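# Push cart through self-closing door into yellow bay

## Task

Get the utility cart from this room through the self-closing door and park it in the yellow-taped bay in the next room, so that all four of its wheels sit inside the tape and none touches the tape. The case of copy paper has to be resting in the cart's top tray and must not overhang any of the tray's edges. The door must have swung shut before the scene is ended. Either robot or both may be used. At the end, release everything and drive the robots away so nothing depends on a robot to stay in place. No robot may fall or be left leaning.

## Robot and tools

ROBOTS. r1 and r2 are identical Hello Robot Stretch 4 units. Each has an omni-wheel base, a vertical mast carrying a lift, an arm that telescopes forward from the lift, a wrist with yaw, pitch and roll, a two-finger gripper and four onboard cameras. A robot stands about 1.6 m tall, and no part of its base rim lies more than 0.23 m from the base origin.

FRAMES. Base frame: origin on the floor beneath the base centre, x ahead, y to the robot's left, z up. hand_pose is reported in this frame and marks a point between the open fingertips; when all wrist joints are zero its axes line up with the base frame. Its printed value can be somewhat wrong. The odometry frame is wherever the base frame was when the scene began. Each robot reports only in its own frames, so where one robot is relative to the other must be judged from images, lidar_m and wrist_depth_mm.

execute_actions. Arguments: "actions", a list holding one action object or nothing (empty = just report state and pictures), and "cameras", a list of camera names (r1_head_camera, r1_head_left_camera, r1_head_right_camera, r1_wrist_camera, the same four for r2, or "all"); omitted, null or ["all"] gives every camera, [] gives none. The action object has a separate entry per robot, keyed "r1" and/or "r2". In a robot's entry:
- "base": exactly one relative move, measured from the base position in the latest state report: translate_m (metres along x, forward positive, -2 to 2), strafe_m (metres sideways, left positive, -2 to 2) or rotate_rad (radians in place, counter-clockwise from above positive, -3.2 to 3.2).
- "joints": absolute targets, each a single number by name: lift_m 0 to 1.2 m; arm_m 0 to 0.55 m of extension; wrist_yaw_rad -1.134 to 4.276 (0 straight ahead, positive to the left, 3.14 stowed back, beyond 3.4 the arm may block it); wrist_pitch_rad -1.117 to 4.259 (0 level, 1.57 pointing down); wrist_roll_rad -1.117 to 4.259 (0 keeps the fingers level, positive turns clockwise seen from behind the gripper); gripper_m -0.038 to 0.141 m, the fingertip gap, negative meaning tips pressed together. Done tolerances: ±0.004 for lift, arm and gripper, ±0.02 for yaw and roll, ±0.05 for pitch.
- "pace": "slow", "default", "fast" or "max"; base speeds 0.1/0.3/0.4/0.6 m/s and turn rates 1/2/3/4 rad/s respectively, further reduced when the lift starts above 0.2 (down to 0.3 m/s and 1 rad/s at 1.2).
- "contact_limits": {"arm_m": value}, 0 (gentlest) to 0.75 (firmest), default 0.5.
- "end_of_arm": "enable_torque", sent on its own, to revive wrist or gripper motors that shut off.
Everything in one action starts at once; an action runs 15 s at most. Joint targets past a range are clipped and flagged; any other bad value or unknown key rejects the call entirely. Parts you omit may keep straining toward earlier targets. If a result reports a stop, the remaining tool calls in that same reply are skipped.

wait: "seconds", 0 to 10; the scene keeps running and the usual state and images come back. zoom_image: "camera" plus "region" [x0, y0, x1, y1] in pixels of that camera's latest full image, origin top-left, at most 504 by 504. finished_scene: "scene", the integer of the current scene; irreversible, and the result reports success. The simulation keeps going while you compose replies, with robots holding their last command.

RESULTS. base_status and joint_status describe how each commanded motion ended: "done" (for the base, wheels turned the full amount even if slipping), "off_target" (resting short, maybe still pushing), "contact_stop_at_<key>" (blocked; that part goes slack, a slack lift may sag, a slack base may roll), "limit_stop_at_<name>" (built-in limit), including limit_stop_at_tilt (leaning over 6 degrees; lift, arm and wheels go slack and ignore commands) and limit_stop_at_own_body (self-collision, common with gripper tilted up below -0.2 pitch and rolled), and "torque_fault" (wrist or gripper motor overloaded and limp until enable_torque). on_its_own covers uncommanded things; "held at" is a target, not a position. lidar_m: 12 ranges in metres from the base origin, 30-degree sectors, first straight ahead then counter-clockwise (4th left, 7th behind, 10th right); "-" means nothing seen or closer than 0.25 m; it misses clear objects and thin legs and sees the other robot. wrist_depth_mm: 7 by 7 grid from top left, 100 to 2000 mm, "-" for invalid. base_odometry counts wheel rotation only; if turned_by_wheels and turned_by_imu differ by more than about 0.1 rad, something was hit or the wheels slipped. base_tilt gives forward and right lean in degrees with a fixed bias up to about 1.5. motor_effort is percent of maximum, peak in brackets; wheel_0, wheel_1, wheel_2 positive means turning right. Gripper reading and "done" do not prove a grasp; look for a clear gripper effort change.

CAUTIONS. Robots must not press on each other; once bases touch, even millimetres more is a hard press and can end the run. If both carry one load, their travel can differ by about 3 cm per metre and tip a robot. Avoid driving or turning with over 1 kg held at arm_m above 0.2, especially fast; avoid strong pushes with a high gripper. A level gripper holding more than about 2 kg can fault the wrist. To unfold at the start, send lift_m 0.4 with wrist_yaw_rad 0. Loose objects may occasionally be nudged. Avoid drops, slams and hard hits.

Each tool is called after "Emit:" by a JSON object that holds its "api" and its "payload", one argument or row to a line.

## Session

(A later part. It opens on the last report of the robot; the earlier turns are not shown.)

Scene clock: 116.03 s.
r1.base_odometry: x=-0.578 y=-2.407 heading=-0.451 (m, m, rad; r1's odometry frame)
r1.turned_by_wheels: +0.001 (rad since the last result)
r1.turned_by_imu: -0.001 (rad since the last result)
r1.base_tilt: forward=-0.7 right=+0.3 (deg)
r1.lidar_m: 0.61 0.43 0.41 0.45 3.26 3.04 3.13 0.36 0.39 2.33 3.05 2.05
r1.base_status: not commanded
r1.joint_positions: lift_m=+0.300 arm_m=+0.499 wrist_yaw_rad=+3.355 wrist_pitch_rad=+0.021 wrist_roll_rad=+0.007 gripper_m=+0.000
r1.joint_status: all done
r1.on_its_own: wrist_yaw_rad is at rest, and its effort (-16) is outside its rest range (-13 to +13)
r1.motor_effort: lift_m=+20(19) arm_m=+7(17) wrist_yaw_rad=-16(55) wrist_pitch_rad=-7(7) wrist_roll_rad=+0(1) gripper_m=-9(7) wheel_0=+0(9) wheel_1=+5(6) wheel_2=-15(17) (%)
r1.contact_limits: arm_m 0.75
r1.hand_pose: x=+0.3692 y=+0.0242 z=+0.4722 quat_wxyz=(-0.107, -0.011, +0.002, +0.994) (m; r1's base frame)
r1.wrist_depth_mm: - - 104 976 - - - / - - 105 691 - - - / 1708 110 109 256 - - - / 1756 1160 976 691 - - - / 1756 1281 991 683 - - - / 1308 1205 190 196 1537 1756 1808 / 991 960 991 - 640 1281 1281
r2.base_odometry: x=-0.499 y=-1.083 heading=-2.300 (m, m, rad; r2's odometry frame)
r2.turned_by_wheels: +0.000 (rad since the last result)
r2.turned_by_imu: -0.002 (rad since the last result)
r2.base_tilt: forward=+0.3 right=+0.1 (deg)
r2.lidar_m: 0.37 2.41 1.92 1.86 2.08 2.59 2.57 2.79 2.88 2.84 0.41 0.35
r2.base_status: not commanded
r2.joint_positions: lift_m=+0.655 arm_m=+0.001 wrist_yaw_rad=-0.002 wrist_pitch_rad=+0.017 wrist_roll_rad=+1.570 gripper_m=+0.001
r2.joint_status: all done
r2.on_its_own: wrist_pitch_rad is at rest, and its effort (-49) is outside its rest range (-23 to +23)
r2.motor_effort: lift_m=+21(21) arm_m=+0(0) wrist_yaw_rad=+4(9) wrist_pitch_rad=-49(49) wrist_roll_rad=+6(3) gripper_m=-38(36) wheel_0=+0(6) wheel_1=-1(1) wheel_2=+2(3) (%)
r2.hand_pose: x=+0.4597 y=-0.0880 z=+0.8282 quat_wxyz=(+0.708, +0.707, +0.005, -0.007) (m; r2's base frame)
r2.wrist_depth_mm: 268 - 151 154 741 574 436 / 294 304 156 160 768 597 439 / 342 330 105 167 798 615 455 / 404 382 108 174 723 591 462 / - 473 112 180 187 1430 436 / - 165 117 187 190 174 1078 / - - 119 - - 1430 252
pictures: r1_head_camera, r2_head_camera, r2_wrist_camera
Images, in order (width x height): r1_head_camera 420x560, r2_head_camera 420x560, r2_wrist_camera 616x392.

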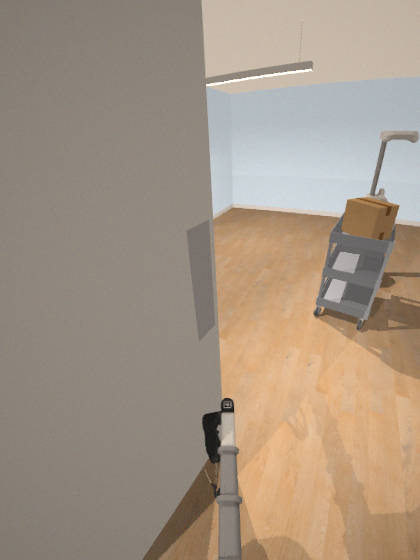

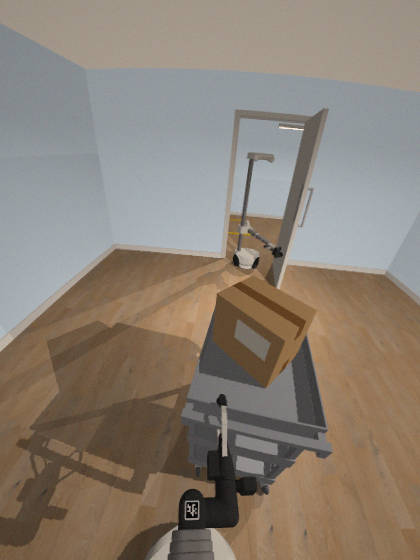

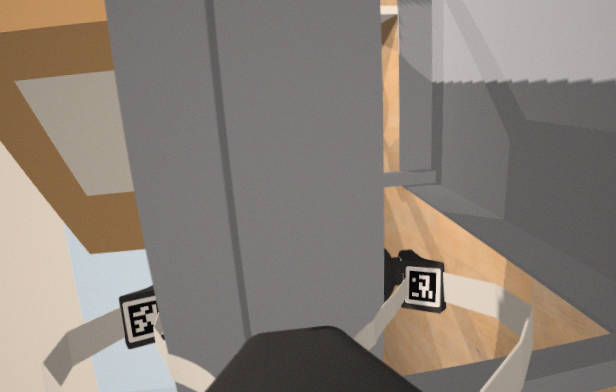

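Emit:
{"api": "execute_actions", "payload": {
  "actions": [
    {"r1":{"base":{"translate_m":0.35},"joints":{"arm_m":0.08},"pace":"fast"},"r2":{"joints":{"lift_m":0.643},"base":{"strafe_m":0.45},"pace":"slow"}}
  ],
  "cameras": []
}}

Emit:
{"api": "execute_actions", "payload": {
  "actions": [
    {"r1":{"base":{"rotate_rad":0.8},"pace":"slow"},"r2":{"base":{"rotate_rad":-0.55},"pace":"slow"}}
  ],
  "cameras": []
}}

Emit:
{"api": "execute_actions", "payload": {
  "actions": [
    {"r1":{"joints":{"arm_m":0.45},"contact_limits":{"arm_m":0.75},"pace":"slow"},"r2":{"base":{"strafe_m":0.45},"pace":"slow"}}
  ],
  "cameras": ["r1_head_camera","r2_head_camera","r2_wrist_camera"]
}}

Scene clock: 132.03 s.
r1.base_odometry: x=-0.263 y=-2.560 heading=-0.451 (m, m, rad; r1's odometry frame)
r1.turned_by_wheels: +0.000 (rad since the last result)
r1.turned_by_imu: -0.013 (rad since the last result)
r1.base_tilt: forward=-0.7 right=+0.3 (deg)
r1.lidar_m: 0.29 0.25 0.26 0.25 0.36 3.37 0.75 0.64 1.41 2.48 1.93 1.94
r1.base_status: done
r1.joint_positions: lift_m=+0.300 arm_m=+0.080 wrist_yaw_rad=+3.356 wrist_pitch_rad=+0.020 wrist_roll_rad=+0.007 gripper_m=+0.000
r1.joint_status: all done
r1.on_its_own: wrist_yaw_rad is at rest, and its effort (-18) is outside its rest range (-13 to +13)
r1.motor_effort: lift_m=+19(20) arm_m=+0(6) wrist_yaw_rad=-18(26) wrist_pitch_rad=-6(7) wrist_roll_rad=+1(0) gripper_m=-6(5) wheel_0=+2(6) wheel_1=+5(10) wheel_2=-3(23) (%)
r1.hand_pose: x=-0.0495 y=+0.0241 z=+0.4723 quat_wxyz=(-0.107, -0.011, +0.002, +0.994) (m; r1's base frame)
r1.wrist_depth_mm: - - - 289 - - - / - - - 207 - - - / - - 122 207 - - - / - 262 222 - - - - / 1499 277 891 - - - - / 1308 266 190 195 1576 1756 1808 / 1008 283 866 - 1060 1205 1281
r2.base_odometry: x=-0.164 y=-1.384 heading=-2.302 (m, m, rad; r2's odometry frame)
r2.turned_by_wheels: -0.002 (rad since the last result)
r2.turned_by_imu: -0.014 (rad since the last result)
r2.base_tilt: forward=+0.2 right=+0.0 (deg)
r2.lidar_m: 0.41 1.85 1.44 1.41 1.56 2.35 2.51 2.73 3.35 3.27 0.31 0.32
r2.base_status: done
r2.joint_positions: lift_m=+0.644 arm_m=+0.001 wrist_yaw_rad=-0.025 wrist_pitch_rad=-0.002 wrist_roll_rad=+1.556 gripper_m=+0.001
r2.joint_status: all done
r2.on_its_own: wrist_yaw_rad is at rest, and its effort (+70) is outside its rest range (-13 to +13); wrist_roll_rad is at rest, and its effort (+41) is outside its rest range (-13 to +13)
r2.motor_effort: lift_m=+9(24) arm_m=+0(0) wrist_yaw_rad=+70(77) wrist_pitch_rad=+6(50) wrist_roll_rad=+41(47) gripper_m=-36(39) wheel_0=-9(16) wheel_1=-4(10) wheel_2=-6(8) (%)
r2.hand_pose: x=+0.4577 y=-0.0946 z=+0.8226 quat_wxyz=(+0.712, +0.702, -0.010, -0.008) (m; r2's base frame)
r2.wrist_depth_mm: - - 118 121 124 609 459 / 357 - 129 131 136 609 462 / - - 142 145 152 564 473 / - - 155 161 172 1576 424 / - - 172 182 192 1464 1098 / - 166 110 205 212 258 273 / 142 - 117 - 262 1464 1098
pictures: none
No camera images: the call's "cameras" was empty. Leave "cameras" out to get every camera's image.

Scene clock: 134.10 s.
r1.base_odometry: x=-0.264 y=-2.560 heading=+0.347 (m, m, rad; r1's odometry frame)
r1.turned_by_wheels: +0.798 (rad since the last result)
r1.turned_by_imu: +0.800 (rad since the last result)
r1.base_tilt: forward=-0.7 right=+0.3 (deg)
r1.lidar_m: 0.25 0.25 0.29 0.63 3.37 0.65 0.81 2.43 2.70 1.94 5.35 0.30
r1.base_status: done
r1.joint_positions: lift_m=+0.300 arm_m=+0.080 wrist_yaw_rad=+3.358 wrist_pitch_rad=+0.020 wrist_roll_rad=+0.007 gripper_m=+0.000
r1.joint_status: not commanded
r1.on_its_own: wrist_yaw_rad is at rest, and its effort (-23) is outside its rest range (-13 to +13)
r1.motor_effort: lift_m=+19(19) arm_m=+1(1) wrist_yaw_rad=-23(23) wrist_pitch_rad=-7(6) wrist_roll_rad=+0(1) gripper_m=-8(7) wheel_0=-7(14) wheel_1=-1(6) wheel_2=-13(19) (%)
r1.hand_pose: x=-0.0497 y=+0.0236 z=+0.4723 quat_wxyz=(-0.108, -0.011, +0.002, +0.994) (m; r1's base frame)
r1.wrist_depth_mm: - - - 286 1308 741 - / - - - 207 1255 750 - / - - 137 207 1182 759 - / - 263 221 1921 1182 768 - / - 276 - 1756 1160 759 - / 1281 267 189 196 976 778 1808 / 1008 282 327 - 1025 768 1281
r2.base_odometry: x=-0.164 y=-1.384 heading=-2.851 (m, m, rad; r2's odometry frame)
r2.turned_by_wheels: -0.549 (rad since the last result)
r2.turned_by_imu: -0.539 (rad since the last result)
r2.base_tilt: forward=+0.2 right=+0.1 (deg)
r2.lidar_m: 0.37 3.29 1.89 1.48 1.42 1.52 2.33 2.50 2.68 3.36 0.61 0.42
r2.base_status: done
r2.joint_positions: lift_m=+0.644 arm_m=+0.001 wrist_yaw_rad=+0.010 wrist_pitch_rad=+0.001 wrist_roll_rad=+1.574 gripper_m=+0.001
r2.joint_status: not commanded
r2.on_its_own: wrist_yaw_rad is at rest, and its effort (-32) is outside its rest range (-13 to +13)
r2.motor_effort: lift_m=+11(11) arm_m=+0(1) wrist_yaw_rad=-32(83) wrist_pitch_rad=-2(12) wrist_roll_rad=-9(45) gripper_m=-34(35) wheel_0=+6(21) wheel_1=+2(9) wheel_2=+2(11) (%)
r2.hand_pose: x=+0.4609 y=-0.0844 z=+0.8215 quat_wxyz=(+0.706, +0.708, +0.004, +0.003) (m; r2's base frame)
r2.wrist_depth_mm: - - 156 219 - 564 445 / - 436 150 215 866 609 449 / 353 357 146 209 854 621 462 / 387 387 144 205 831 640 473 / - 418 140 202 206 668 477 / - 173 138 198 197 177 462 / - - 135 - - 1661 1160
pictures: none
No camera images: the call's "cameras" was empty. Leave "cameras" out to get every camera's image.

Scene clock: 139.77 s.
r1.base_odometry: x=-0.264 y=-2.559 heading=+0.349 (m, m, rad; r1's odometry frame)
r1.turned_by_wheels: +0.001 (rad since the last result)
r1.turned_by_imu: +0.003 (rad since the last result)
r1.base_tilt: forward=-0.7 right=+0.2 (deg)
r1.lidar_m: 0.38 0.35 0.37 0.67 3.37 0.66 0.83 2.43 2.70 1.97 5.35 0.52
r1.base_status: not commanded
r1.joint_positions: lift_m=+0.300 arm_m=+0.209 wrist_yaw_rad=+3.355 wrist_pitch_rad=+0.021 wrist_roll_rad=+0.007 gripper_m=+0.000
r1.joint_status: arm_m contact_stop (moved +0.129 of +0.370)
r1.on_its_own: arm_m is slack since a contact_stop (your +0.450 is given up); wrist_yaw_rad is at rest, and its effort (-16) is outside its rest range (-13 to +13)
r1.motor_effort: lift_m=+19(20) arm_m=+0(27) wrist_yaw_rad=-16(100) wrist_pitch_rad=-8(9) wrist_roll_rad=-1(0) gripper_m=-6(8) wheel_0=-1(6) wheel_1=+2(11) wheel_2=-5(14) (%)
r1.contact_limits: arm_m 0.75
r1.hand_pose: x=+0.0792 y=+0.0242 z=+0.4722 quat_wxyz=(-0.107, -0.011, +0.002, +0.994) (m; r1's base frame)
r1.wrist_depth_mm: - - 136 - 1430 878 - / - - 117 198 1397 878 - / - 146 136 200 1255 878 - / - - 389 - 1336 904 - / - - 402 1983 1281 891 - / 1336 1366 190 196 1042 904 1863 / 1008 976 402 - 1060 917 1281
r2.base_odometry: x=-0.035 y=-1.815 heading=-2.853 (m, m, rad; r2's odometry frame)
r2.turned_by_wheels: -0.002 (rad since the last result)
r2.turned_by_imu: -0.009 (rad since the last result)
r2.base_tilt: forward=+0.2 right=+0.0 (deg)
r2.lidar_m: 0.40 3.05 1.35 1.05 1.00 1.07 1.67 2.69 2.89 3.77 0.35 0.34
r2.base_status: done
r2.joint_positions: lift_m=+0.644 arm_m=+0.001 wrist_yaw_rad=-0.023 wrist_pitch_rad=-0.001 wrist_roll_rad=+1.563 gripper_m=+0.001
r2.joint_status: not commanded
r2.on_its_own: wrist_yaw_rad is at rest, and its effort (+64) is outside its rest range (-13 to +13); wrist_roll_rad is at rest, and its effort (+20) is outside its rest range (-13 to +13)
r2.motor_effort: lift_m=+12(12) arm_m=+0(0) wrist_yaw_rad=+64(64) wrist_pitch_rad=+3(6) wrist_roll_rad=+20(21) gripper_m=-34(36) wheel_0=-10(9) wheel_1=-2(6) wheel_2=-8(9) (%)
r2.hand_pose: x=+0.4579 y=-0.0939 z=+0.8221 quat_wxyz=(+0.710, +0.704, -0.008, -0.008) (m; r2's base frame)
r2.wrist_depth_mm: 282 - 139 142 147 603 452 / 327 - 147 151 750 627 455 / 418 413 158 163 778 597 462 / - 480 107 175 - 1464 455 / - - 115 190 198 1430 723 / - 170 124 206 207 172 1025 / - - 129 - 252 256 1042
pictures: r1_head_camera, r2_head_camera, r2_wrist_camera
Images, in order (width x height): r1_head_camera 420x560, r2_head_camera 420x560, r2_wrist_camera 616x392.

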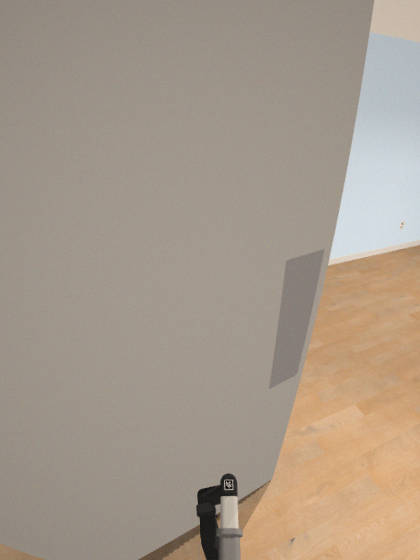

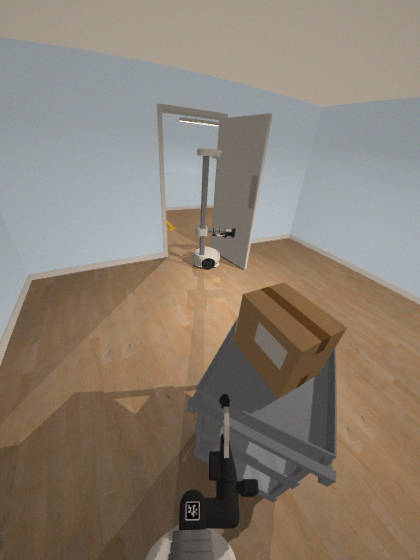

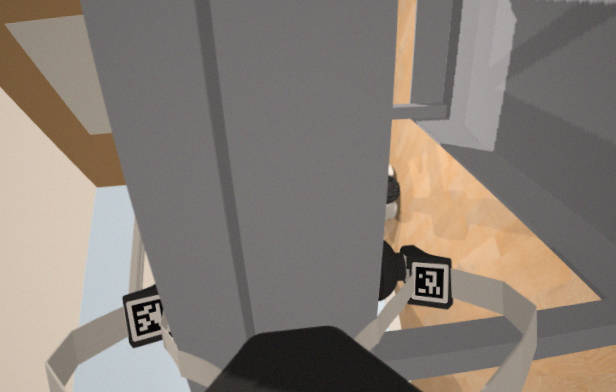

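Emit:
{"api": "execute_actions", "payload": {
  "actions": [
    {"r1":{"base":{"strafe_m":-0.3},"joints":{"arm_m":0.19},"pace":"slow"},"r2":{"base":{"strafe_m":-0.45},"pace":"slow"}}
  ],
  "cameras": []
}}

Emit:
{"api": "execute_actions", "payload": {
  "actions": [
    {"r1":{"base":{"rotate_rad":1.6},"joints":{"arm_m":0.03},"pace":"slow"},"r2":{"base":{"rotate_rad":0.5},"pace":"slow"}}
  ],
  "cameras": ["r1_head_camera","r2_head_camera","r1_head_right_camera"]
}}

Scene clock: 166.43 s.
r1.base_odometry: x=-0.161 y=-2.841 heading=+0.349 (m, m, rad; r1's odometry frame)
r1.turned_by_wheels: +0.000 (rad since the last result)
r1.turned_by_imu: -0.004 (rad since the last result)
r1.base_tilt: forward=-0.6 right=+0.2 (deg)
r1.lidar_m: 0.35 0.33 0.38 0.73 0.84 0.80 1.34 2.33 2.60 1.65 5.08 2.92
r1.base_status: done
r1.joint_positions: lift_m=+0.300 arm_m=+0.190 wrist_yaw_rad=+3.355 wrist_pitch_rad=+0.021 wrist_roll_rad=+0.007 gripper_m=+0.000
r1.joint_status: all done
r1.on_its_own: wrist_yaw_rad is at rest, and its effort (-15) is outside its rest range (-13 to +13)
r1.motor_effort: lift_m=+19(19) arm_m=-1(0) wrist_yaw_rad=-15(23) wrist_pitch_rad=-7(8) wrist_roll_rad=+0(0) gripper_m=-6(7) wheel_0=+8(13) wheel_1=-3(9) wheel_2=+0(2) (%)
r1.hand_pose: x=+0.0607 y=+0.0244 z=+0.4722 quat_wxyz=(-0.106, -0.011, +0.002, +0.994) (m; r1's base frame)
r1.wrist_depth_mm: - - 127 - - 1308 976 / - - 117 187 - 1308 976 / - 137 129 190 1921 1281 960 / - - 370 - - 1255 960 / - - 379 - - 1281 931 / 1308 1366 190 197 1576 1229 904 / 976 960 382 - 1098 1098 891
r2.base_odometry: x=-0.164 y=-1.384 heading=-2.852 (m, m, rad; r2's odometry frame)
r2.turned_by_wheels: +0.001 (rad since the last result)
r2.turned_by_imu: +0.003 (rad since the last result)
r2.base_tilt: forward=+0.3 right=+0.0 (deg)
r2.lidar_m: 0.34 3.28 1.89 1.45 1.42 1.51 2.33 2.48 2.69 3.36 3.30 0.44
r2.base_status: done
r2.joint_positions: lift_m=+0.644 arm_m=+0.001 wrist_yaw_rad=+0.016 wrist_pitch_rad=+0.002 wrist_roll_rad=+1.573 gripper_m=+0.001
r2.joint_status: not commanded
r2.on_its_own: wrist_yaw_rad is at rest, and its effort (-48) is outside its rest range (-13 to +13)
r2.motor_effort: lift_m=+12(12) arm_m=+0(0) wrist_yaw_rad=-48(63) wrist_pitch_rad=-6(11) wrist_roll_rad=-6(23) gripper_m=-37(35) wheel_0=+6(14) wheel_1=+1(7) wheel_2=+5(8) (%)
r2.hand_pose: x=+0.4614 y=-0.0827 z=+0.8212 quat_wxyz=(+0.706, +0.708, +0.006, +0.005) (m; r2's base frame)
r2.wrist_depth_mm: - - 162 229 - 554 442 / - 492 158 224 842 603 445 / 362 364 154 218 - 621 459 / 389 389 151 213 842 647 473 / - 424 147 208 213 654 480 / - 176 144 204 203 168 466 / 142 - 136 - - 1661 1118
pictures: none
No camera images: the call's "cameras" was empty. Leave "cameras" out to get every camera's image.

Scene clock: 169.33 s.
r1.base_odometry: x=-0.162 y=-2.841 heading=+1.948 (m, m, rad; r1's odometry frame)
r1.turned_by_wheels: +1.599 (rad since the last result)
r1.turned_by_imu: +1.605 (rad since the last result)
r1.base_tilt: forward=-0.7 right=+0.2 (deg)
r1.lidar_m: 0.65 0.83 0.80 1.30 2.28 2.60 1.62 5.08 3.63 - 0.25 0.26
r1.base_status: done
r1.joint_positions: lift_m=+0.300 arm_m=+0.031 wrist_yaw_rad=+3.350 wrist_pitch_rad=+0.021 wrist_roll_rad=+0.007 gripper_m=+0.000
r1.joint_status: all done
r1.motor_effort: lift_m=+19(19) arm_m=-5(2) wrist_yaw_rad=-1(15) wrist_pitch_rad=-7(8) wrist_roll_rad=-1(0) gripper_m=-8(8) wheel_0=+0(7) wheel_1=-7(13) wheel_2=-8(20) (%)
r1.hand_pose: x=-0.0985 y=+0.0259 z=+0.4723 quat_wxyz=(-0.104, -0.011, +0.002, +0.995) (m; r1's base frame)
r1.wrist_depth_mm: - - - 160 - - - / - - 109 159 - - - / - - 121 163 - - - / - 216 169 1808 - - - / 220 252 - 1863 - - - / 220 228 190 196 1576 1808 1921 / 220 228 1098 - 1078 1255 1255
r2.base_odometry: x=-0.164 y=-1.384 heading=-2.353 (m, m, rad; r2's odometry frame)
r2.turned_by_wheels: +0.499 (rad since the last result)
r2.turned_by_imu: +0.491 (rad since the last result)
r2.base_tilt: forward=+0.2 right=+0.1 (deg)
r2.lidar_m: 0.42 1.94 1.48 1.42 1.52 2.24 2.51 2.69 3.36 3.30 0.36 0.33
r2.base_status: done
r2.joint_positions: lift_m=+0.643 arm_m=+0.001 wrist_yaw_rad=-0.016 wrist_pitch_rad=+0.001 wrist_roll_rad=+1.566 gripper_m=+0.001
r2.joint_status: not commanded
r2.on_its_own: wrist_yaw_rad is at rest, and its effort (+45) is outside its rest range (-13 to +13); wrist_roll_rad is at rest, and its effort (+14) is outside its rest range (-13 to +13)
r2.motor_effort: lift_m=+12(12) arm_m=+0(0) wrist_yaw_rad=+45(67) wrist_pitch_rad=-3(8) wrist_roll_rad=+14(13) gripper_m=-34(35) wheel_0=-10(16) wheel_1=-3(8) wheel_2=-5(11) (%)
r2.hand_pose: x=+0.4586 y=-0.0920 z=+0.8213 quat_wxyz=(+0.709, +0.705, -0.005, -0.006) (m; r2's base frame)
r2.wrist_depth_mm: 301 - 139 142 715 597 445 / 357 - 149 154 715 603 452 / - 466 160 169 - 580 466 / - 111 113 187 - 1499 436 / - - 125 208 209 1537 1078 / - 173 139 232 228 166 291 / 140 - 148 - - 1618 1160
pictures: r1_head_camera, r1_head_right_camera, r2_head_camera
Images, in order (width x height): r1_head_camera 420x560, r1_head_right_camera 420x672, r2_head_camera 420x560.

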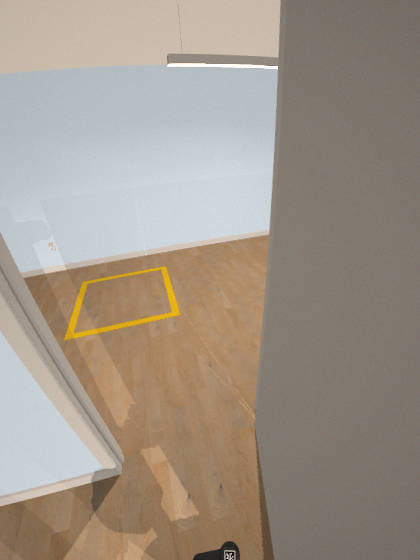

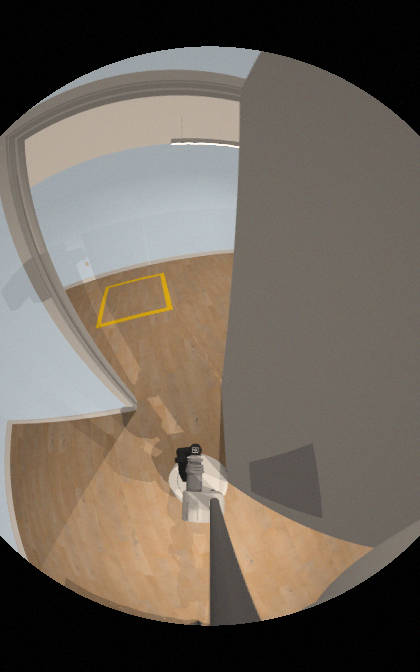

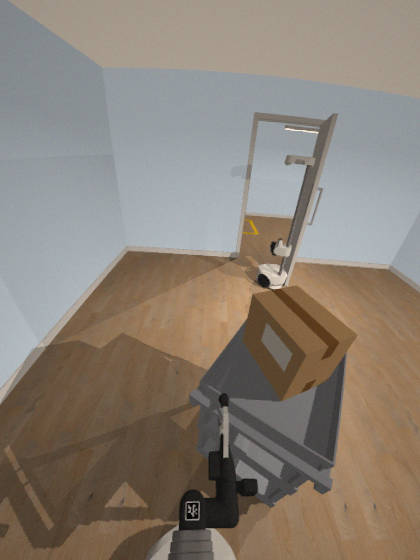

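Emit:
{"api": "execute_actions", "payload": {
  "actions": [
    {"r1":{"base":{"translate_m":-0.55},"joints":{"arm_m":0.5},"pace":"slow"},"r2":{"base":{"rotate_rad":0.3},"pace":"slow"}}
  ],
  "cameras": ["r1_head_camera","r2_head_camera"]
}}

Emit:
{"api": "execute_actions", "payload": {
  "actions": [
    {"r1":{"base":{"strafe_m":-0.2},"pace":"slow"}}
  ],
  "cameras": ["r1_head_camera","r2_head_camera"]
}}

Scene clock: 181.83 s.
r1.base_odometry: x=+0.041 y=-3.352 heading=+1.949 (m, m, rad; r1's odometry frame)
r1.turned_by_wheels: +0.001 (rad since the last result)
r1.turned_by_imu: +0.029 (rad since the last result)
r1.base_tilt: forward=-0.7 right=+0.2 (deg)
r1.lidar_m: 0.50 1.23 1.41 2.13 2.13 2.45 1.08 4.55 3.07 2.58 2.57 1.47
r1.base_status: done
r1.joint_positions: lift_m=+0.300 arm_m=+0.499 wrist_yaw_rad=+3.350 wrist_pitch_rad=+0.021 wrist_roll_rad=+0.006 gripper_m=+0.000
r1.joint_status: all done
r1.motor_effort: lift_m=+19(19) arm_m=+3(2) wrist_yaw_rad=-1(3) wrist_pitch_rad=-7(7) wrist_roll_rad=+0(0) gripper_m=-7(9) wheel_0=+9(9) wheel_1=-1(13) wheel_2=+8(23) (%)
r1.hand_pose: x=+0.3701 y=+0.0258 z=+0.4723 quat_wxyz=(-0.104, -0.011, +0.002, +0.995) (m; r1's base frame)
r1.wrist_depth_mm: - - - - - - - / - - 117 676 - - - / - - 138 210 - - - / - - - 691 - - - / - - - 691 - - - / 1308 1397 190 196 1537 1808 1808 / 976 946 1118 - 634 1229 1205
r2.base_odometry: x=-0.164 y=-1.383 heading=-2.054 (m, m, rad; r2's odometry frame)
r2.turned_by_wheels: +0.299 (rad since the last result)
r2.turned_by_imu: +0.250 (rad since the last result)
r2.base_tilt: forward=+0.1 right=+0.1 (deg)
r2.lidar_m: 0.48 1.63 1.42 1.44 1.74 2.53 2.54 3.04 3.30 3.30 0.27 0.31
r2.base_status: done
r2.joint_positions: lift_m=+0.644 arm_m=+0.001 wrist_yaw_rad=-0.015 wrist_pitch_rad=-0.030 wrist_roll_rad=+1.570 gripper_m=+0.000
r2.joint_status: not commanded
r2.on_its_own: wrist_yaw_rad is at rest, and its effort (+42) is outside its rest range (-13 to +13); wrist_pitch_rad is at rest, and its effort (+84) is outside its rest range (-23 to +23)
r2.motor_effort: lift_m=+9(13) arm_m=+0(1) wrist_yaw_rad=+42(78) wrist_pitch_rad=+84(84) wrist_roll_rad=+1(15) gripper_m=-16(37) wheel_0=-8(17) wheel_1=-2(7) wheel_2=-5(12) (%)
r2.hand_pose: x=+0.4586 y=-0.0917 z=+0.8306 quat_wxyz=(+0.707, +0.707, -0.016, +0.005) (m; r2's base frame)
r2.wrist_depth_mm: - - - 111 113 488 462 / - - - 127 130 1464 436 / - - - 152 156 1661 1160 / - - - 184 202 1661 1138 / - - - 216 291 297 306 / - - 144 187 181 1808 1205 / - - - - - 1537 1281
pictures: r1_head_camera, r2_head_camera
Images, in order (width x height): r1_head_camera 420x560, r2_head_camera 420x560.

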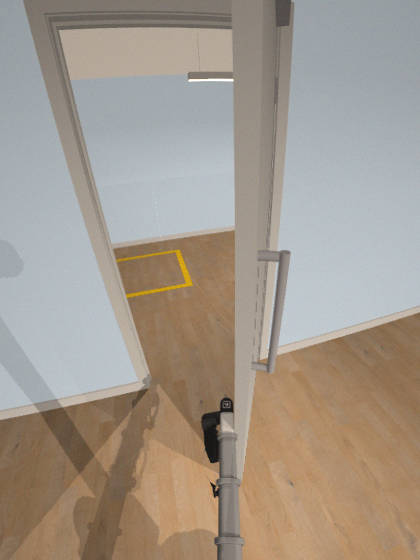

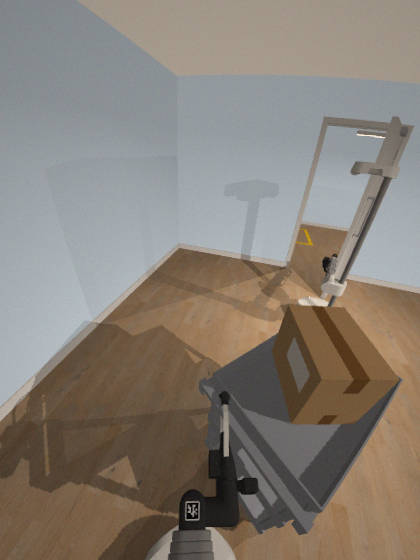

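Scene clock: 184.97 s.
r1.base_odometry: x=+0.226 y=-3.279 heading=+1.951 (m, m, rad; r1's odometry frame)
r1.turned_by_wheels: +0.002 (rad since the last result)
r1.turned_by_imu: +0.006 (rad since the last result)
r1.base_tilt: forward=-0.7 right=+0.3 (deg)
r1.lidar_m: 0.50 1.32 1.47 2.31 2.31 1.13 1.13 4.51 2.86 2.39 2.36 1.55
r1.base_status: done
r1.joint_positions: lift_m=+0.300 arm_m=+0.499 wrist_yaw_rad=+3.350 wrist_pitch_rad=+0.021 wrist_roll_rad=+0.006 gripper_m=+0.000
r1.joint_status: not commanded
r1.motor_effort: lift_m=+19(19) arm_m=+3(3) wrist_yaw_rad=+0(0) wrist_pitch_rad=-7(7) wrist_roll_rad=+0(0) gripper_m=-7(7) wheel_0=+19(26) wheel_1=+1(5) wheel_2=+4(6) (%)
r1.hand_pose: x=+0.3701 y=+0.0259 z=+0.4723 quat_wxyz=(-0.104, -0.011, +0.002, +0.995) (m; r1's base frame)
r1.wrist_depth_mm: - - - - - - - / - - 125 691 - - - / - - 141 226 1808 - - / - - - 683 - - - / - - - 683 - - - / 1281 1366 190 196 1537 1708 1921 / 991 960 1098 - 640 1255 1255
r2.base_odometry: x=-0.164 y=-1.383 heading=-2.054 (m, m, rad; r2's odometry frame)
r2.turned_by_wheels: +0.000 (rad since the last result)
r2.turned_by_imu: -0.001 (rad since the last result)
r2.base_tilt: forward=+0.2 right=+0.1 (deg)
r2.lidar_m: 0.47 1.63 1.41 1.43 1.77 2.53 2.55 3.03 3.29 3.29 0.27 0.33
r2.base_status: not commanded
r2.joint_positions: lift_m=+0.644 arm_m=+0.001 wrist_yaw_rad=-0.015 wrist_pitch_rad=-0.030 wrist_roll_rad=+1.570 gripper_m=+0.000
r2.joint_status: not commanded
r2.on_its_own: wrist_yaw_rad is at rest, and its effort (+41) is outside its rest range (-13 to +13); wrist_pitch_rad is at rest, and its effort (+85) is outside its rest range (-23 to +23)
r2.motor_effort: lift_m=+9(9) arm_m=+0(0) wrist_yaw_rad=+41(42) wrist_pitch_rad=+85(84) wrist_roll_rad=+0(0) gripper_m=-16(15) wheel_0=-8(8) wheel_1=-2(2) wheel_2=-5(5) (%)
r2.hand_pose: x=+0.4586 y=-0.0917 z=+0.8306 quat_wxyz=(+0.707, +0.707, -0.016, +0.005) (m; r2's base frame)
r2.wrist_depth_mm: - - - 111 113 484 466 / - - - 127 130 1499 430 / - - - 151 156 1708 1205 / - - - 185 202 1661 1160 / - - - 216 290 298 307 / - - 144 188 181 1756 1205 / - - - - - 1537 1281
pictures: r1_head_camera, r2_head_camera
Images, in order (width x height): r1_head_camera 420x560, r2_head_camera 420x560.

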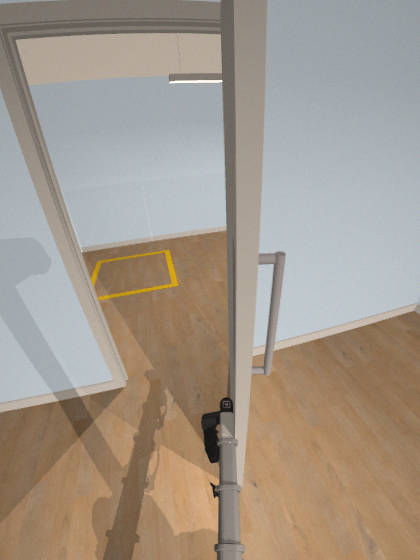

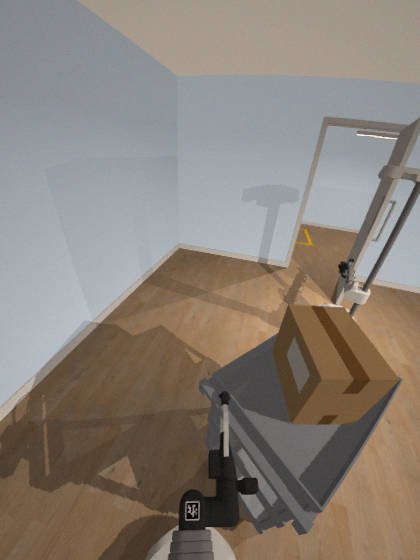

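Emit:
{"api": "execute_actions", "payload": {
  "actions": [
    {"r1":{"joints":{"arm_m":0.4},"pace":"slow"},"r2":{"joints":{"gripper_m":0.141}}}
  ],
  "cameras": []
}}

Emit:
{"api": "execute_actions", "payload": {
  "actions": [
    {"r2":{"base":{"translate_m":-0.35}}}
  ],
  "cameras": ["r2_head_camera","r2_head_right_camera","r2_head_left_camera"]
}}

Scene clock: 198.77 s.
r1.base_odometry: x=+0.226 y=-3.279 heading=+1.951 (m, m, rad; r1's odometry frame)
r1.turned_by_wheels: +0.000 (rad since the last result)
r1.turned_by_imu: -0.002 (rad since the last result)
r1.base_tilt: forward=-0.6 right=+0.2 (deg)
r1.lidar_m: 0.49 1.36 1.49 2.32 2.33 1.14 1.12 4.50 2.85 2.37 2.38 1.54
r1.base_status: not commanded
r1.joint_positions: lift_m=+0.300 arm_m=+0.401 wrist_yaw_rad=+3.350 wrist_pitch_rad=+0.021 wrist_roll_rad=+0.006 gripper_m=+0.000
r1.joint_status: all done
r1.motor_effort: lift_m=+19(19) arm_m=-6(5) wrist_yaw_rad=-1(0) wrist_pitch_rad=-7(7) wrist_roll_rad=+0(0) gripper_m=-8(7) wheel_0=+17(19) wheel_1=+1(1) wheel_2=+4(5) (%)
r1.hand_pose: x=+0.2717 y=+0.0258 z=+0.4723 quat_wxyz=(-0.104, -0.011, +0.002, +0.995) (m; r1's base frame)
r1.wrist_depth_mm: - - - - - - - / - - 117 307 - - - / - - 138 252 1756 - - / - - - 1808 - - - / - - - 603 - - - / 1336 1366 190 196 1537 1756 1863 / 991 976 1098 - 1060 1229 1255
r2.base_odometry: x=-0.164 y=-1.383 heading=-2.054 (m, m, rad; r2's odometry frame)
r2.turned_by_wheels: +0.001 (rad since the last result)
r2.turned_by_imu: -0.001 (rad since the last result)
r2.base_tilt: forward=+0.2 right=+0.0 (deg)
r2.lidar_m: 0.48 1.64 1.41 1.42 1.77 2.54 2.56 3.07 3.29 3.30 0.26 0.33
r2.base_status: not commanded
r2.joint_positions: lift_m=+0.644 arm_m=+0.001 wrist_yaw_rad=-0.010 wrist_pitch_rad=-0.006 wrist_roll_rad=+1.569 gripper_m=+0.141
r2.joint_status: all done
r2.on_its_own: wrist_yaw_rad is at rest, and its effort (+28) is outside its rest range (-13 to +13)
r2.motor_effort: lift_m=+9(9) arm_m=+0(1) wrist_yaw_rad=+28(44) wrist_pitch_rad=+20(84) wrist_roll_rad=+6(7) gripper_m=-1(13) wheel_0=-2(8) wheel_1=-1(2) wheel_2=-5(5) (%)
r2.hand_pose: x=+0.4591 y=-0.0903 z=+0.8238 quat_wxyz=(+0.708, +0.706, -0.006, -0.001) (m; r2's base frame)
r2.wrist_depth_mm: - - 110 114 118 508 452 / - - 127 131 139 1499 430 / - - 152 158 1921 1537 404 / - - 181 196 - 1537 732 / - - 113 260 307 320 1078 / - - 143 286 - 1499 1118 / - - 1983 - - 1537 1205
pictures: none
No camera images: the call's "cameras" was empty. Leave "cameras" out to get every camera's image.

Scene clock: 201.43 s.
r1.base_odometry: x=+0.226 y=-3.279 heading=+1.951 (m, m, rad; r1's odometry frame)
r1.turned_by_wheels: +0.000 (rad since the last result)
r1.turned_by_imu: -0.001 (rad since the last result)
r1.base_tilt: forward=-0.6 right=+0.2 (deg)
r1.lidar_m: 0.49 1.35 1.49 2.32 2.32 1.13 1.13 4.50 2.83 2.37 2.39 1.56
r1.base_status: not commanded
r1.joint_positions: lift_m=+0.300 arm_m=+0.401 wrist_yaw_rad=+3.350 wrist_pitch_rad=+0.021 wrist_roll_rad=+0.006 gripper_m=+0.000
r1.joint_status: not commanded
r1.motor_effort: lift_m=+19(19) arm_m=-6(6) wrist_yaw_rad=-1(1) wrist_pitch_rad=-7(7) wrist_roll_rad=+0(1) gripper_m=-8(7) wheel_0=+18(17) wheel_1=+1(1) wheel_2=+5(5) (%)
r1.hand_pose: x=+0.2717 y=+0.0258 z=+0.4723 quat_wxyz=(-0.104, -0.011, +0.002, +0.995) (m; r1's base frame)
r1.wrist_depth_mm: - - - - - - - / - - 117 306 - - - / - - 138 251 1756 - - / - - - 1808 - - - / - - - 597 - - - / 1308 1430 190 196 1576 1756 1808 / 991 976 1118 - 1042 1255 1255
r2.base_odometry: x=-0.001 y=-1.073 heading=-2.054 (m, m, rad; r2's odometry frame)
r2.turned_by_wheels: +0.000 (rad since the last result)
r2.turned_by_imu: +0.001 (rad since the last result)
r2.base_tilt: forward=+0.2 right=+0.1 (deg)
r2.lidar_m: 0.65 1.77 1.52 1.53 1.90 2.19 2.21 2.65 3.17 3.18 1.14 0.54
r2.base_status: done
r2.joint_positions: lift_m=+0.643 arm_m=+0.001 wrist_yaw_rad=+0.000 wrist_pitch_rad=+0.002 wrist_roll_rad=+1.569 gripper_m=+0.141
r2.joint_status: not commanded
r2.motor_effort: lift_m=+14(14) arm_m=+0(0) wrist_yaw_rad=-2(27) wrist_pitch_rad=-6(20) wrist_roll_rad=+3(9) gripper_m=+1(0) wheel_0=-1(6) wheel_1=+0(6) wheel_2=-2(8) (%)
r2.hand_pose: x=+0.4600 y=-0.0874 z=+0.8211 quat_wxyz=(+0.708, +0.707, +0.001, -0.001) (m; r2's base frame)
r2.wrist_depth_mm: - 480 256 342 904 585 373 / - 768 359 402 878 603 415 / - - - 492 - 559 778 / - - - 634 - 683 991 / - - - - - 1464 1060 / - 198 - - - 1464 1098 / - - - - - 1464 1182
pictures: r2_head_camera, r2_head_left_camera, r2_head_right_camera
Images, in order (width x height): r2_head_camera 420x560, r2_head_left_camera 420x672, r2_head_right_camera 420x672.

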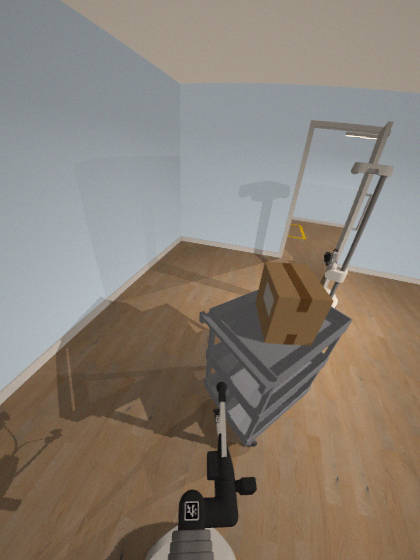

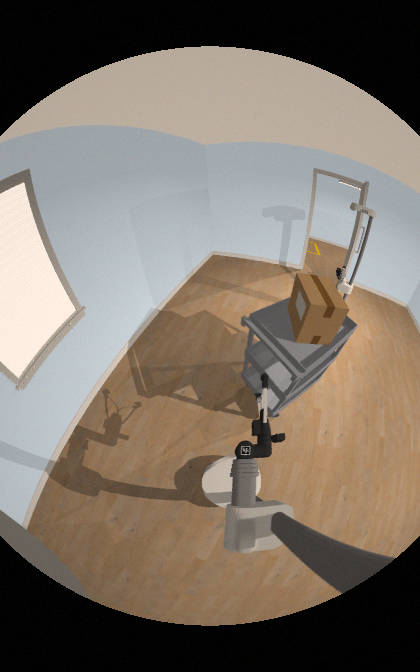

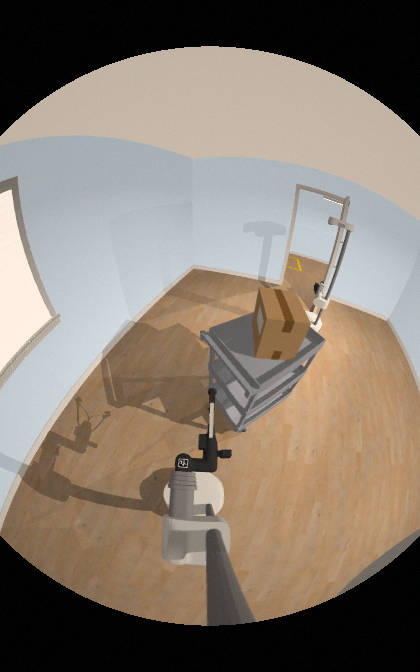

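Emit:
{"api": "execute_actions", "payload": {
  "actions": [
    {"r2":{"base":{"strafe_m":0.75}}}
  ],
  "cameras": []
}}

Emit:
{"api": "execute_actions", "payload": {
  "actions": [
    {"r2":{"base":{"translate_m":0.2}}}
  ],
  "cameras": []
}}

Emit:
{"api": "execute_actions", "payload": {
  "actions": [
    {"r2":{"base":{"rotate_rad":-0.9}}}
  ],
  "cameras": ["r2_head_camera","r2_wrist_camera"]
}}

Scene clock: 216.37 s.
r1.base_odometry: x=+0.226 y=-3.279 heading=+1.951 (m, m, rad; r1's odometry frame)
r1.turned_by_wheels: +0.000 (rad since the last result)
r1.turned_by_imu: -0.003 (rad since the last result)
r1.base_tilt: forward=-0.7 right=+0.3 (deg)
r1.lidar_m: 0.48 1.34 1.48 2.33 2.32 1.16 1.12 4.50 2.81 2.40 2.38 1.55
r1.base_status: not commanded
r1.joint_positions: lift_m=+0.300 arm_m=+0.401 wrist_yaw_rad=+3.350 wrist_pitch_rad=+0.021 wrist_roll_rad=+0.006 gripper_m=+0.000
r1.joint_status: not commanded
r1.motor_effort: lift_m=+19(19) arm_m=-6(6) wrist_yaw_rad=-1(1) wrist_pitch_rad=-7(7) wrist_roll_rad=+0(0) gripper_m=-8(7) wheel_0=+17(17) wheel_1=+1(1) wheel_2=+5(5) (%)
r1.hand_pose: x=+0.2717 y=+0.0258 z=+0.4723 quat_wxyz=(-0.104, -0.011, +0.002, +0.995) (m; r1's base frame)
r1.wrist_depth_mm: - - - - - - - / - - 117 309 1983 - - / - - 138 252 1756 - - / - - - 1863 - - - / - - - 609 - - - / 1281 1366 190 196 1576 1708 1808 / 976 976 1098 - 1078 1255 1281
r2.base_odometry: x=+0.663 y=-1.422 heading=-2.054 (m, m, rad; r2's odometry frame)
r2.turned_by_wheels: +0.000 (rad since the last result)
r2.turned_by_imu: +0.000 (rad since the last result)
r2.base_tilt: forward=+0.2 right=-0.1 (deg)
r2.lidar_m: 1.56 0.90 0.81 0.84 1.02 1.94 1.97 2.34 3.89 3.90 1.09 1.13
r2.base_status: done
r2.joint_positions: lift_m=+0.643 arm_m=+0.001 wrist_yaw_rad=+0.000 wrist_pitch_rad=+0.002 wrist_roll_rad=+1.569 gripper_m=+0.141
r2.joint_status: not commanded
r2.motor_effort: lift_m=+14(15) arm_m=+0(0) wrist_yaw_rad=-1(3) wrist_pitch_rad=-4(5) wrist_roll_rad=+3(5) gripper_m=+1(0) wheel_0=+0(9) wheel_1=-2(7) wheel_2=+0(0) (%)
r2.hand_pose: x=+0.4600 y=-0.0874 z=+0.8211 quat_wxyz=(+0.708, +0.707, +0.001, -0.001) (m; r2's base frame)
r2.wrist_depth_mm: - - - - - 1366 1042 / - - - - - 1397 1025 / - - - - - 1499 1060 / - - - - - 1499 1078 / - - 1921 1921 1756 1430 1118 / 1499 196 1397 1397 1366 1281 1098 / 1255 1255 1281 - 1205 1160 1118
pictures: none
No camera images: the call's "cameras" was empty. Leave "cameras" out to get every camera's image.

Scene clock: 218.43 s.
r1.base_odometry: x=+0.226 y=-3.279 heading=+1.951 (m, m, rad; r1's odometry frame)
r1.turned_by_wheels: +0.000 (rad since the last result)
r1.turned_by_imu: -0.001 (rad since the last result)
r1.base_tilt: forward=-0.7 right=+0.2 (deg)
r1.lidar_m: 0.49 1.33 1.49 2.33 2.33 1.11 1.12 4.51 2.82 2.39 2.39 1.54
r1.base_status: not commanded
r1.joint_positions: lift_m=+0.300 arm_m=+0.401 wrist_yaw_rad=+3.350 wrist_pitch_rad=+0.021 wrist_roll_rad=+0.006 gripper_m=+0.000
r1.joint_status: not commanded
r1.motor_effort: lift_m=+19(19) arm_m=-6(6) wrist_yaw_rad=-1(1) wrist_pitch_rad=-7(7) wrist_roll_rad=+0(0) gripper_m=-5(6) wheel_0=+17(18) wheel_1=+1(1) wheel_2=+5(4) (%)
r1.hand_pose: x=+0.2717 y=+0.0258 z=+0.4723 quat_wxyz=(-0.104, -0.011, +0.002, +0.995) (m; r1's base frame)
r1.wrist_depth_mm: - - - - - - - / - - 117 306 - - - / - - 139 252 1756 - - / - - - 1808 - - - / - - - 609 - - - / 1308 1397 191 196 1537 1756 1863 / 1008 976 1098 - 1060 1255 1281
r2.base_odometry: x=+0.570 y=-1.599 heading=-2.054 (m, m, rad; r2's odometry frame)
r2.turned_by_wheels: +0.000 (rad since the last result)
r2.turned_by_imu: -0.001 (rad since the last result)
r2.base_tilt: forward=+0.2 right=+0.2 (deg)
r2.lidar_m: 1.43 0.82 0.73 0.75 0.94 1.75 2.16 2.60 3.96 3.98 0.99 3.66
r2.base_status: done
r2.joint_positions: lift_m=+0.643 arm_m=+0.001 wrist_yaw_rad=+0.000 wrist_pitch_rad=+0.002 wrist_roll_rad=+1.569 gripper_m=+0.141
r2.joint_status: not commanded
r2.motor_effort: lift_m=+14(14) arm_m=+0(0) wrist_yaw_rad=-1(0) wrist_pitch_rad=-6(6) wrist_roll_rad=+3(4) gripper_m=+0(0) wheel_0=+1(6) wheel_1=+0(9) wheel_2=+1(9) (%)
r2.hand_pose: x=+0.4600 y=-0.0874 z=+0.8210 quat_wxyz=(+0.708, +0.707, +0.001, -0.001) (m; r2's base frame)
r2.wrist_depth_mm: - - - - - 1366 1025 / - - - - - 1430 1025 / - - - - - 1464 1060 / - - - - - 1499 1060 / 1808 1808 1808 1756 1661 1430 1060 / 1430 197 1308 1308 1229 1281 1078 / 1182 1160 1160 - 1138 1060 1060
pictures: none
No camera images: the call's "cameras" was empty. Leave "cameras" out to get every camera's image.

Scene clock: 220.07 s.
r1.base_odometry: x=+0.226 y=-3.279 heading=+1.951 (m, m, rad; r1's odometry frame)
r1.turned_by_wheels: +0.000 (rad since the last result)
r1.turned_by_imu: -0.001 (rad since the last result)
r1.base_tilt: forward=-0.7 right=+0.2 (deg)
r1.lidar_m: 0.51 1.35 1.47 2.30 2.32 1.13 1.13 4.51 2.85 2.40 2.38 1.56
r1.base_status: not commanded
r1.joint_positions: lift_m=+0.300 arm_m=+0.401 wrist_yaw_rad=+3.350 wrist_pitch_rad=+0.021 wrist_roll_rad=+0.006 gripper_m=+0.000
r1.joint_status: not commanded
r1.motor_effort: lift_m=+19(19) arm_m=-6(6) wrist_yaw_rad=-1(1) wrist_pitch_rad=-7(7) wrist_roll_rad=+1(0) gripper_m=-6(11) wheel_0=+17(17) wheel_1=+1(1) wheel_2=+5(4) (%)
r1.hand_pose: x=+0.2717 y=+0.0258 z=+0.4723 quat_wxyz=(-0.104, -0.011, +0.002, +0.995) (m; r1's base frame)
r1.wrist_depth_mm: - - - - - - - / - - 117 306 - - - / - - 138 252 1756 - - / - - - 1863 - - - / - - - 603 - - - / 1308 1366 190 196 1618 1756 1808 / 991 991 1118 - 1078 1281 1281
r2.base_odometry: x=+0.570 y=-1.599 heading=-2.954 (m, m, rad; r2's odometry frame)
r2.turned_by_wheels: -0.900 (rad since the last result)
r2.turned_by_imu: -0.901 (rad since the last result)
r2.base_tilt: forward=+0.3 right=+0.1 (deg)
r2.lidar_m: 0.98 3.66 1.20 0.80 0.75 0.78 1.08 2.13 2.18 2.89 3.95 1.02
r2.base_status: done
r2.joint_positions: lift_m=+0.643 arm_m=+0.001 wrist_yaw_rad=+0.000 wrist_pitch_rad=+0.002 wrist_roll_rad=+1.569 gripper_m=+0.141
r2.joint_status: not commanded
r2.motor_effort: lift_m=+15(15) arm_m=+0(0) wrist_yaw_rad=-1(3) wrist_pitch_rad=-5(5) wrist_roll_rad=+3(4) gripper_m=-1(2) wheel_0=+1(4) wheel_1=+0(8) wheel_2=+0(8) (%)
r2.hand_pose: x=+0.4600 y=-0.0875 z=+0.8210 quat_wxyz=(+0.708, +0.707, +0.001, -0.001) (m; r2's base frame)
r2.wrist_depth_mm: - - - - - 1366 991 / - - - 1366 820 1078 854 / - - 960 - 1078 1182 878 / - - 1025 1430 1118 1205 891 / - - - 866 854 1281 1042 / - 197 - - - 1499 1078 / - - - - - 1464 1160
pictures: r2_head_camera, r2_wrist_camera
Images, in order (width x height): r2_head_camera 420x560, r2_wrist_camera 616x392.

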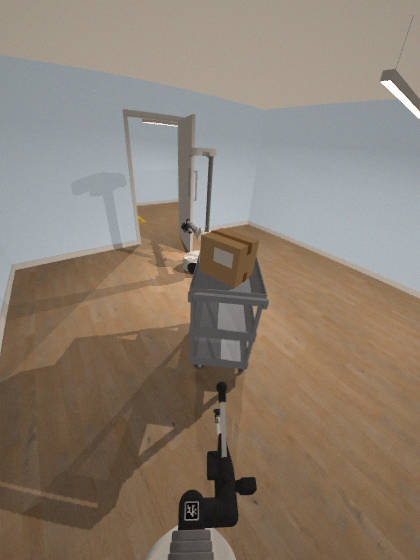

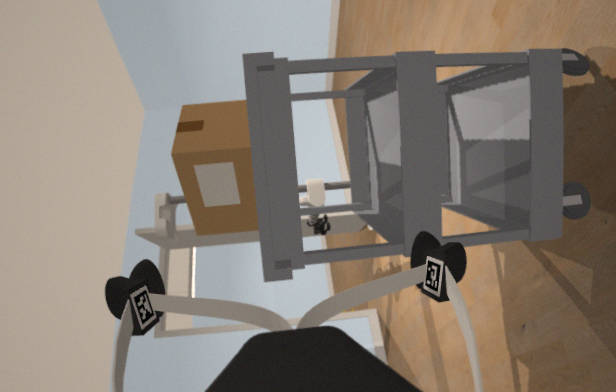

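Emit:
{"api": "execute_actions", "payload": {
  "actions": [
    {"r2":{"base":{"translate_m":0.56},"joints":{"lift_m":0.65}}}
  ],
  "cameras": ["r2_head_camera","r2_wrist_camera"]
}}

Scene clock: 231.50 s.
r1.base_odometry: x=+0.226 y=-3.279 heading=+1.951 (m, m, rad; r1's odometry frame)
r1.turned_by_wheels: +0.000 (rad since the last result)
r1.turned_by_imu: -0.002 (rad since the last result)
r1.base_tilt: forward=-0.7 right=+0.2 (deg)
r1.lidar_m: 0.50 1.33 1.48 2.30 2.30 1.12 1.12 4.49 2.86 2.39 2.37 1.54
r1.base_status: not commanded
r1.joint_positions: lift_m=+0.300 arm_m=+0.401 wrist_yaw_rad=+3.350 wrist_pitch_rad=+0.021 wrist_roll_rad=+0.006 gripper_m=+0.000
r1.joint_status: not commanded
r1.motor_effort: lift_m=+19(19) arm_m=-6(6) wrist_yaw_rad=-1(1) wrist_pitch_rad=-7(7) wrist_roll_rad=+0(0) gripper_m=-7(6) wheel_0=+17(17) wheel_1=+1(1) wheel_2=+4(5) (%)
r1.hand_pose: x=+0.2717 y=+0.0258 z=+0.4723 quat_wxyz=(-0.104, -0.011, +0.002, +0.995) (m; r1's base frame)
r1.wrist_depth_mm: - - - - - - - / - - 118 307 1983 - - / - - 139 251 1708 - - / - - - 1756 - - - / - - - 603 - - - / 1308 1366 190 196 1576 1756 1808 / 976 946 1098 - 1078 1205 1281
r2.base_odometry: x=+0.020 y=-1.704 heading=-2.954 (m, m, rad; r2's odometry frame)
r2.turned_by_wheels: +0.000 (rad since the last result)
r2.turned_by_imu: -0.004 (rad since the last result)
r2.base_tilt: forward=+0.3 right=+0.2 (deg)
r2.lidar_m: 0.44 3.17 1.67 1.16 1.07 1.12 1.50 2.60 2.66 3.50 3.64 0.44
r2.base_status: done
r2.joint_positions: lift_m=+0.650 arm_m=+0.001 wrist_yaw_rad=+0.000 wrist_pitch_rad=+0.002 wrist_roll_rad=+1.569 gripper_m=+0.141
r2.joint_status: all done
r2.motor_effort: lift_m=+23(24) arm_m=+0(0) wrist_yaw_rad=-1(1) wrist_pitch_rad=-7(6) wrist_roll_rad=+4(5) gripper_m=+0(0) wheel_0=+0(6) wheel_1=-1(7) wheel_2=+1(9) (%)
r2.hand_pose: x=+0.4600 y=-0.0874 z=+0.8274 quat_wxyz=(+0.708, +0.707, +0.001, -0.001) (m; r2's base frame)
r2.wrist_depth_mm: - 512 191 251 820 597 449 / 430 402 196 256 878 615 452 / 410 413 200 260 - 634 466 / - 466 204 266 891 661 473 / - 539 208 272 - 591 484 / - 196 210 274 - 1464 452 / - - - - - 309 314
pictures: r2_head_camera, r2_wrist_camera
Images, in order (width x height): r2_head_camera 420x560, r2_wrist_camera 616x392.

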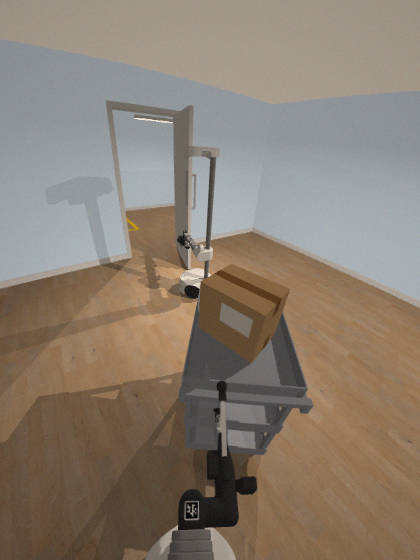

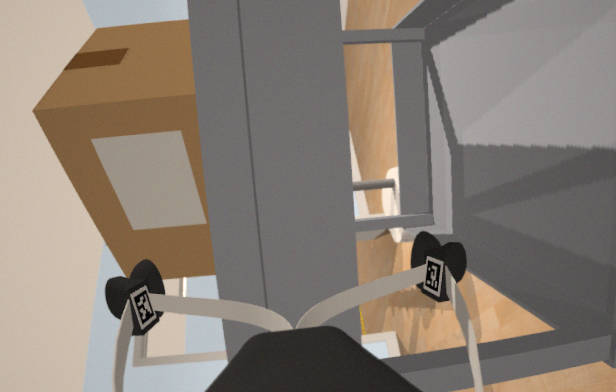

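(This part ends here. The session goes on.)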